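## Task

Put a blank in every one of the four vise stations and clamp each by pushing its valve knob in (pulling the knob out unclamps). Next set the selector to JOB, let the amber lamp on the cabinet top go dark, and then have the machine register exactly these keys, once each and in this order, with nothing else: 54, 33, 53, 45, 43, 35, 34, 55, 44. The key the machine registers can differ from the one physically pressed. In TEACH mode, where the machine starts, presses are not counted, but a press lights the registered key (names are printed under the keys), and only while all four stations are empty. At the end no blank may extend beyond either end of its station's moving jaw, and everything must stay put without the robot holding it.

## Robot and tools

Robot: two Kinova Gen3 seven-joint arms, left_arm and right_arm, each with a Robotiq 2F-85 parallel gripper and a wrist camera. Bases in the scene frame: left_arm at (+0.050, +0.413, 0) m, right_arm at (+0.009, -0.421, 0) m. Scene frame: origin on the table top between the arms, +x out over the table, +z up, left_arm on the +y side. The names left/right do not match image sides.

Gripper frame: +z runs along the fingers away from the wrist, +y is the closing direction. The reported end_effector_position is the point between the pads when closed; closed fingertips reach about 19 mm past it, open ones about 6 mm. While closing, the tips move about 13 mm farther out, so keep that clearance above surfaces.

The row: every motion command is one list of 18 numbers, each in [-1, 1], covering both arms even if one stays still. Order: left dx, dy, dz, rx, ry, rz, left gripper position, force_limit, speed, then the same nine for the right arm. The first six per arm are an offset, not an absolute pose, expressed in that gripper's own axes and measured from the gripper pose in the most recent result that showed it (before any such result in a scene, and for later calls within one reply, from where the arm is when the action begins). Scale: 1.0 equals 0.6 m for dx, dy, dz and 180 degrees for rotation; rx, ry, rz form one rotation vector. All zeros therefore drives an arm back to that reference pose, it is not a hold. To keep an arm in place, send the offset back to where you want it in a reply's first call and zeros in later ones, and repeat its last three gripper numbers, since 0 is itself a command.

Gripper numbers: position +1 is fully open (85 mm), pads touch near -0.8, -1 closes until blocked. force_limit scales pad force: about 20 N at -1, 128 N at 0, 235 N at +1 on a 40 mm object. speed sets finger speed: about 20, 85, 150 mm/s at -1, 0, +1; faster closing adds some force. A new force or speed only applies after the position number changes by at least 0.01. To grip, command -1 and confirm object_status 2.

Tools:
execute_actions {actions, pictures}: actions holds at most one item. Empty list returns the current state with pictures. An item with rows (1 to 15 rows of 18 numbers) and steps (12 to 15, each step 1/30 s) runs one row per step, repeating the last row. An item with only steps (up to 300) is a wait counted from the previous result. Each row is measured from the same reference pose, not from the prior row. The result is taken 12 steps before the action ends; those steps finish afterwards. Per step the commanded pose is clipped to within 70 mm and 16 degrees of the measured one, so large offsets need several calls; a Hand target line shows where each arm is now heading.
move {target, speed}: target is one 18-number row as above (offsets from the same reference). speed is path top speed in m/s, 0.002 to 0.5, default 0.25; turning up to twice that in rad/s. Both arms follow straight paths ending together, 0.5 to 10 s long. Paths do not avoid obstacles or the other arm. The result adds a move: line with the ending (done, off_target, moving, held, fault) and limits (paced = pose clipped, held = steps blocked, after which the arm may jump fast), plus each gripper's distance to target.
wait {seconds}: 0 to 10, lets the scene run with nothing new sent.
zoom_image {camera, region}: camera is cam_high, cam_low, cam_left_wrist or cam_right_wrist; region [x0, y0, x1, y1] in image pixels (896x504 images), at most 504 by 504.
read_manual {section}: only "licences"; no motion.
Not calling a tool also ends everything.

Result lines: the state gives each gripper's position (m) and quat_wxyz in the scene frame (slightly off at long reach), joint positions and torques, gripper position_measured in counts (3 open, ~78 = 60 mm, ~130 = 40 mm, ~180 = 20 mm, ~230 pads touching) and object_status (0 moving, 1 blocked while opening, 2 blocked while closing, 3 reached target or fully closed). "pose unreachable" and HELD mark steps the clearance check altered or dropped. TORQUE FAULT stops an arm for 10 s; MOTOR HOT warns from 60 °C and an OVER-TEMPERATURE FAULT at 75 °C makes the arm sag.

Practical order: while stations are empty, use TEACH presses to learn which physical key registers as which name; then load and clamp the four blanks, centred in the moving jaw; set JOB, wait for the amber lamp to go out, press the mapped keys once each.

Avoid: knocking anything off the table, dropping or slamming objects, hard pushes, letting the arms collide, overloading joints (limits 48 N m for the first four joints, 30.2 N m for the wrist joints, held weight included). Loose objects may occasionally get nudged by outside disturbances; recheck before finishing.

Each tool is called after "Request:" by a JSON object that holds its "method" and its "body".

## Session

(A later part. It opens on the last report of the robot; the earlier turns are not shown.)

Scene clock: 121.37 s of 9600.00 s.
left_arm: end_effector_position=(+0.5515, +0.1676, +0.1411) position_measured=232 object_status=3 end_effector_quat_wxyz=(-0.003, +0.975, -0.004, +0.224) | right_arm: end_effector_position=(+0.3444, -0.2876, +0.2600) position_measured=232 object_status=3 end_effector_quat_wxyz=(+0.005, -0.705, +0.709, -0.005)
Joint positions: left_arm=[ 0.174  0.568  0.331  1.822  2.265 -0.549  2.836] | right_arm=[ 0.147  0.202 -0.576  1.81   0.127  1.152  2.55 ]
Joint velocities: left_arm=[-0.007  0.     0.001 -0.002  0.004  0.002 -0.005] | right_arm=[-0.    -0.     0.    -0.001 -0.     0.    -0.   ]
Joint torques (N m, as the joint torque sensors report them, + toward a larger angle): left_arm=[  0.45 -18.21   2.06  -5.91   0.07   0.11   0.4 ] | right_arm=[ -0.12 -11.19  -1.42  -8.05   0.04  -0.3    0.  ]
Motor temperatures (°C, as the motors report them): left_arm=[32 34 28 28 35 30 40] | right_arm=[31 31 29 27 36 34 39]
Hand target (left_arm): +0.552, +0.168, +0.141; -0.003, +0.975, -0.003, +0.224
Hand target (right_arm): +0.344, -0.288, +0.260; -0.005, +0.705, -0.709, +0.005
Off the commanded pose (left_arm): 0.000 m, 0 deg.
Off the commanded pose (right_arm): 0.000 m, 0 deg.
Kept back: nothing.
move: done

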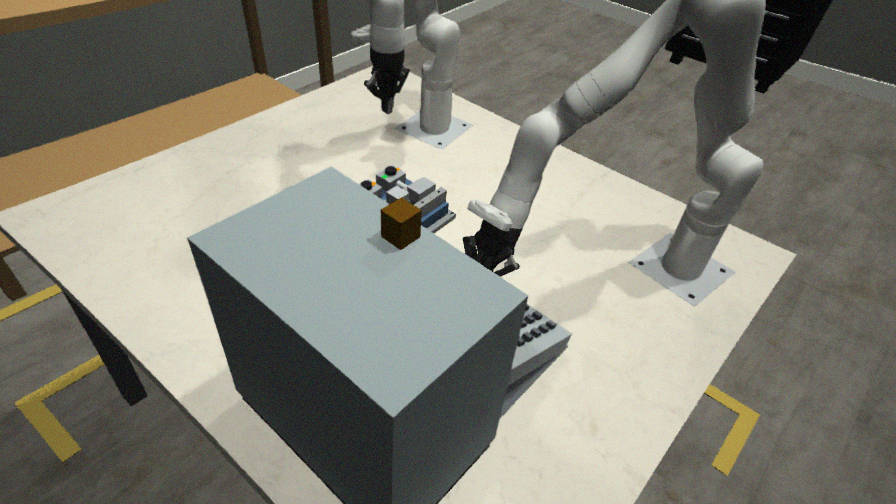

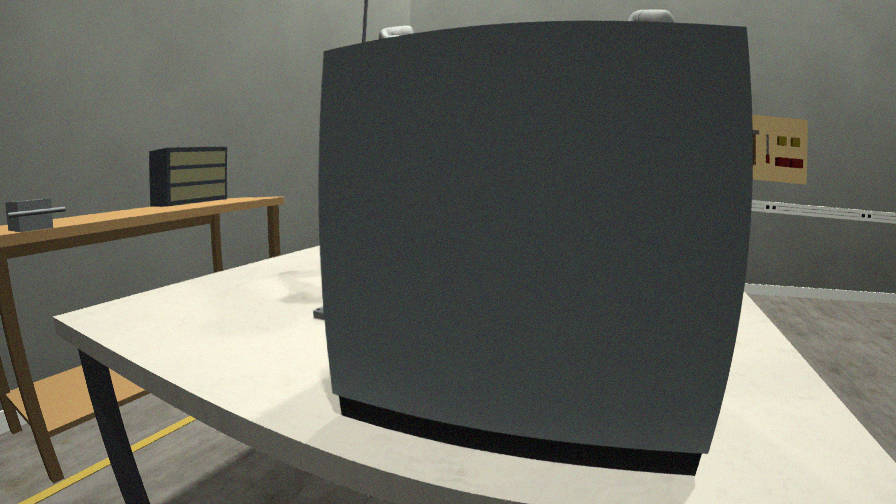

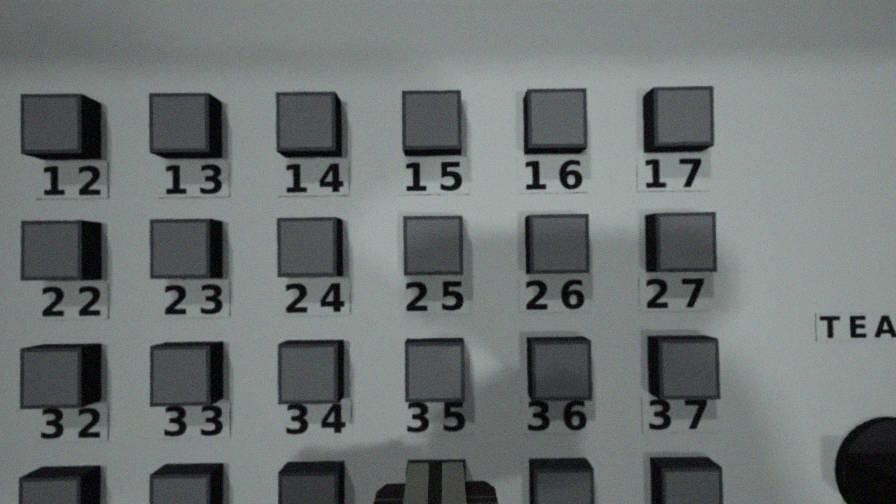

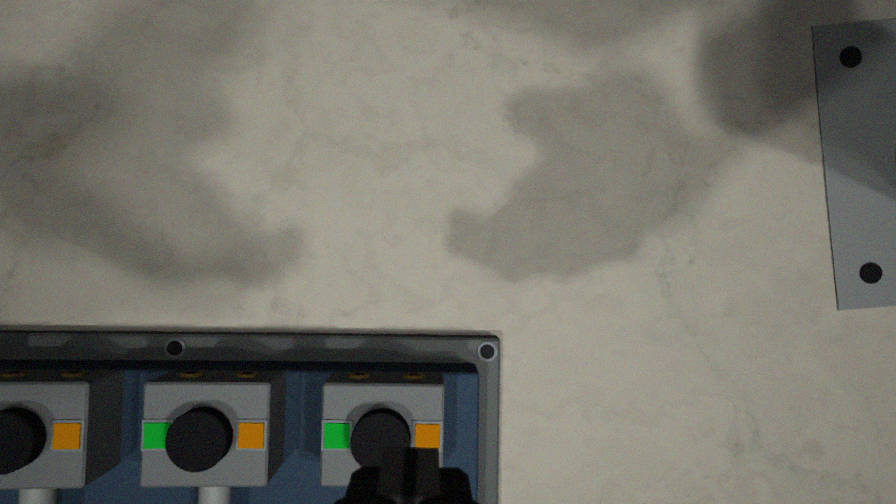

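Request:
{"method": "move", "body": {"target": [0,0,0.032,0,0,0,-1,0,-0.5,0,0,0,0,0,0,-1,0,1], "speed": 0.03}}

Request:
{"method": "move", "body": {"target": [0,0,-0.09,0,0,0,-1,0,-0.5,0,0,0,0,0,0,-1,0,1], "speed": 0.12}}

Scene clock: 122.53 s of 9600.00 s.
left_arm: end_effector_position=(+0.5586, +0.1677, +0.1266) position_measured=232 object_status=3 end_effector_quat_wxyz=(-0.003, +0.974, -0.004, +0.225) | right_arm: end_effector_position=(+0.3444, -0.2876, +0.2600) position_measured=232 object_status=3 end_effector_quat_wxyz=(+0.005, -0.705, +0.709, -0.005)
Joint positions: left_arm=[ 0.189  0.601  0.303  1.817  2.232 -0.519  2.864] | right_arm=[ 0.147  0.202 -0.576  1.81   0.127  1.152  2.55 ]
Joint velocities: left_arm=[ 0.005 -0.001 -0.004  0.003 -0.007  0.003  0.006] | right_arm=[ 0.    -0.001  0.001 -0.001  0.     0.     0.   ]
Joint torques (N m, as the joint torque sensors report them, + toward a larger angle): left_arm=[ -0.77 -13.77   0.74  -7.7   -1.01   1.81   0.13] | right_arm=[ -0.28 -11.14  -1.49  -8.     0.06  -0.23   0.06]
Motor temperatures (°C, as the motors report them): left_arm=[32 34 28 28 35 30 40] | right_arm=[31 31 29 27 36 34 39]
Hand target (left_arm): +0.560, +0.168, +0.124; -0.003, +0.975, -0.004, +0.224
Hand target (right_arm): +0.344, -0.288, +0.260; -0.005, +0.705, -0.709, +0.005
Off the commanded pose (left_arm): 0.003 m, 0 deg.
Off the commanded pose (right_arm): 0.000 m, 0 deg.
Kept back: nothing.
move: done

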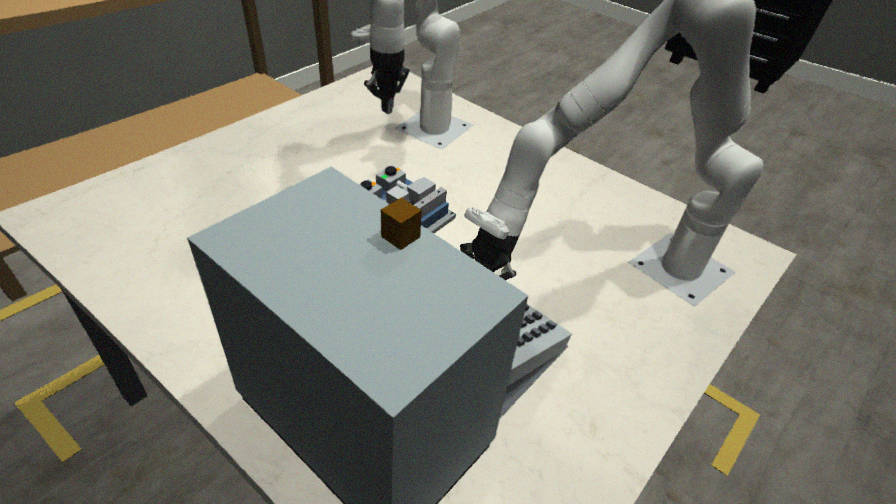

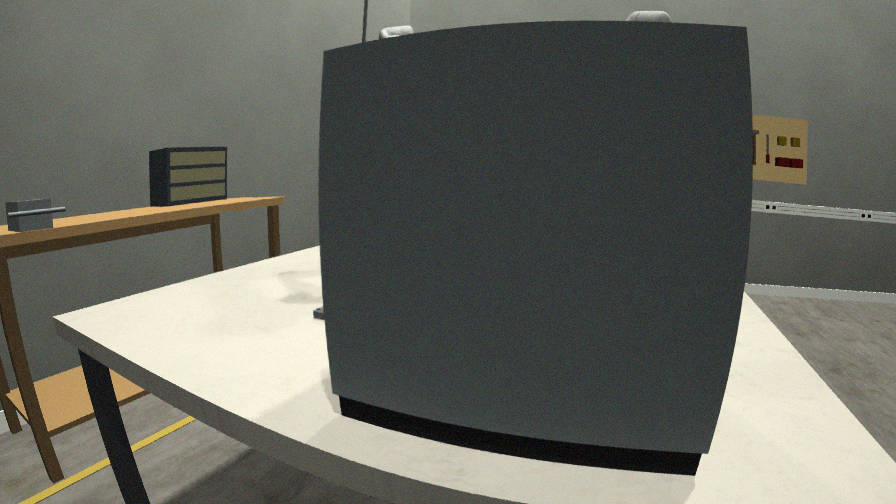

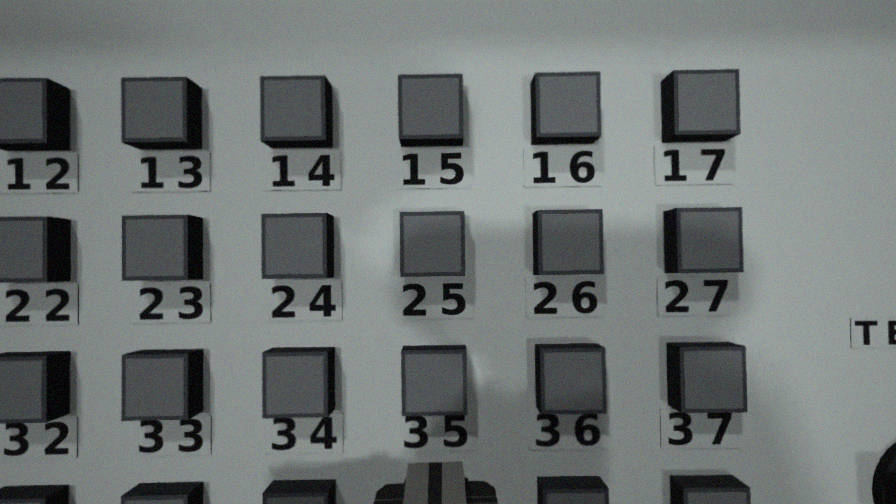

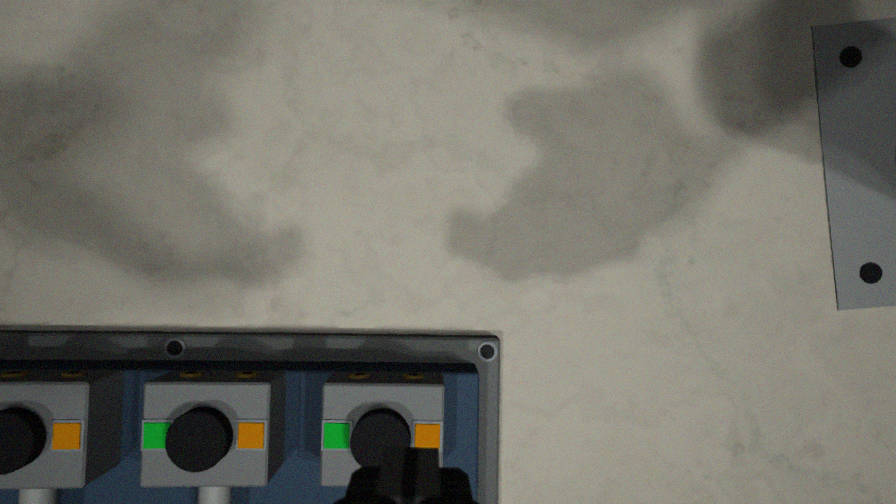

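Scene clock: 123.43 s of 9600.00 s.
left_arm: end_effector_position=(+0.5349, +0.1673, +0.1748) position_measured=232 object_status=3 end_effector_quat_wxyz=(-0.003, +0.974, -0.004, +0.225) | right_arm: end_effector_position=(+0.3444, -0.2876, +0.2600) position_measured=232 object_status=3 end_effector_quat_wxyz=(+0.005, -0.705, +0.709, -0.005)
Joint positions: left_arm=[ 0.154  0.49   0.382  1.83   2.336 -0.616  2.779] | right_arm=[ 0.147  0.202 -0.576  1.81   0.127  1.152  2.55 ]
Joint velocities: left_arm=[-0.002 -0.004  0.001 -0.     0.003 -0.003 -0.003] | right_arm=[-0.001 -0.    -0.    -0.    -0.     0.    -0.   ]
Joint torques (N m, as the joint torque sensors report them, + toward a larger angle): left_arm=[  0.62 -16.96   2.14  -6.52  -0.3    0.46   0.3 ] | right_arm=[ -0.24 -11.13  -1.64  -7.96   0.05  -0.24  -0.07]
Motor temperatures (°C, as the motors report them): left_arm=[32 34 28 28 35 30 40] | right_arm=[31 31 29 27 36 34 39]
Hand target (left_arm): +0.535, +0.167, +0.175; -0.003, +0.974, -0.004, +0.225
Hand target (right_arm): +0.344, -0.288, +0.260; -0.005, +0.705, -0.709, +0.005
Off the commanded pose (left_arm): 0.000 m, 0 deg.
Off the commanded pose (right_arm): 0.000 m, 0 deg.
Kept back: nothing.
move: done

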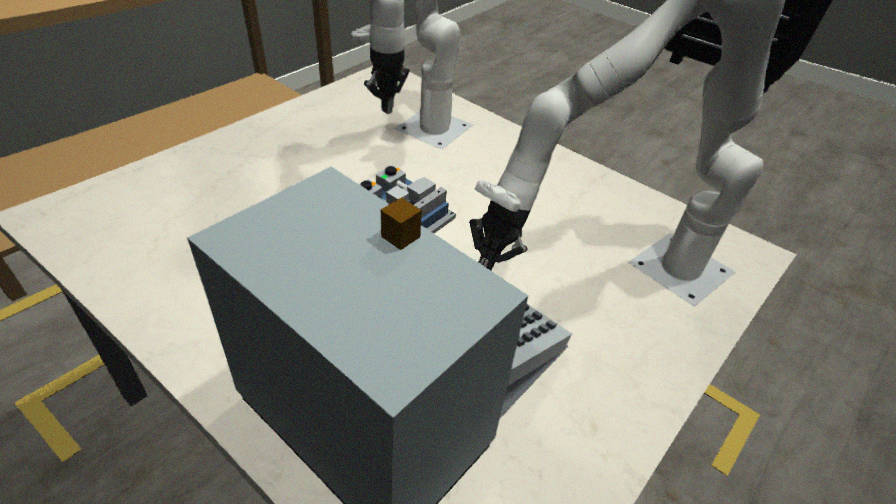

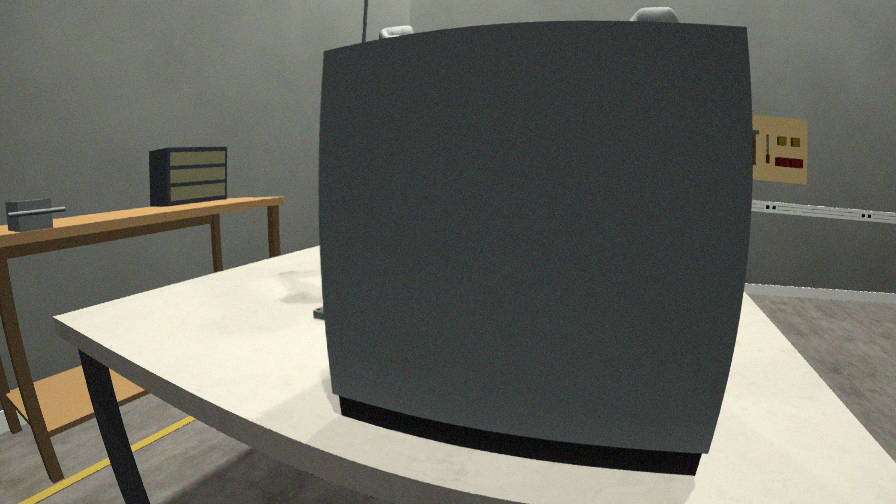

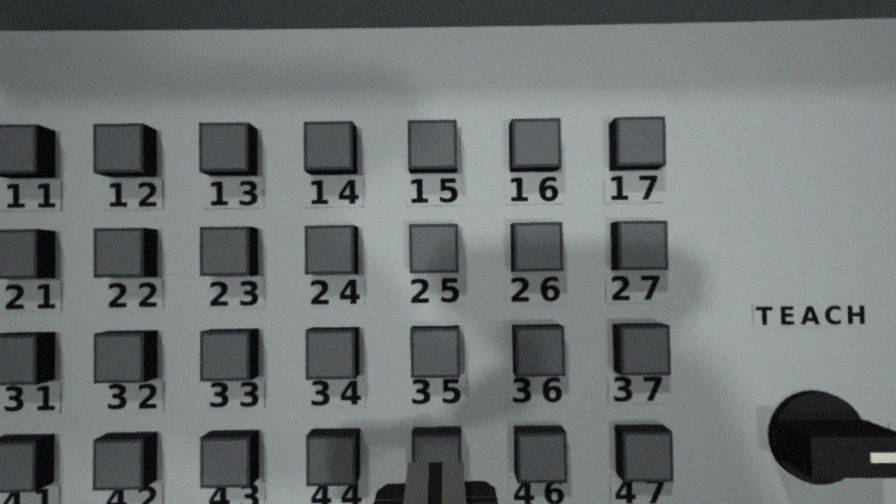

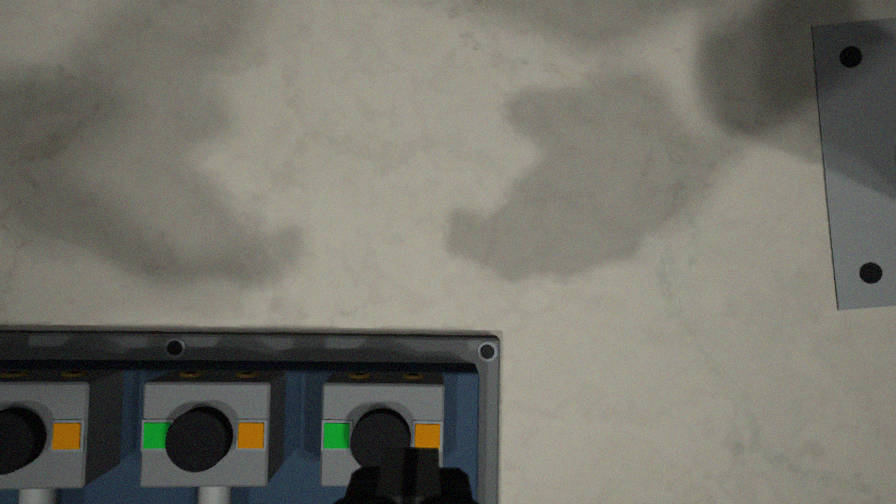

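Request:
{"method": "finished_scene", "body": {"scene": 2}}

The scene is finished: the task was done.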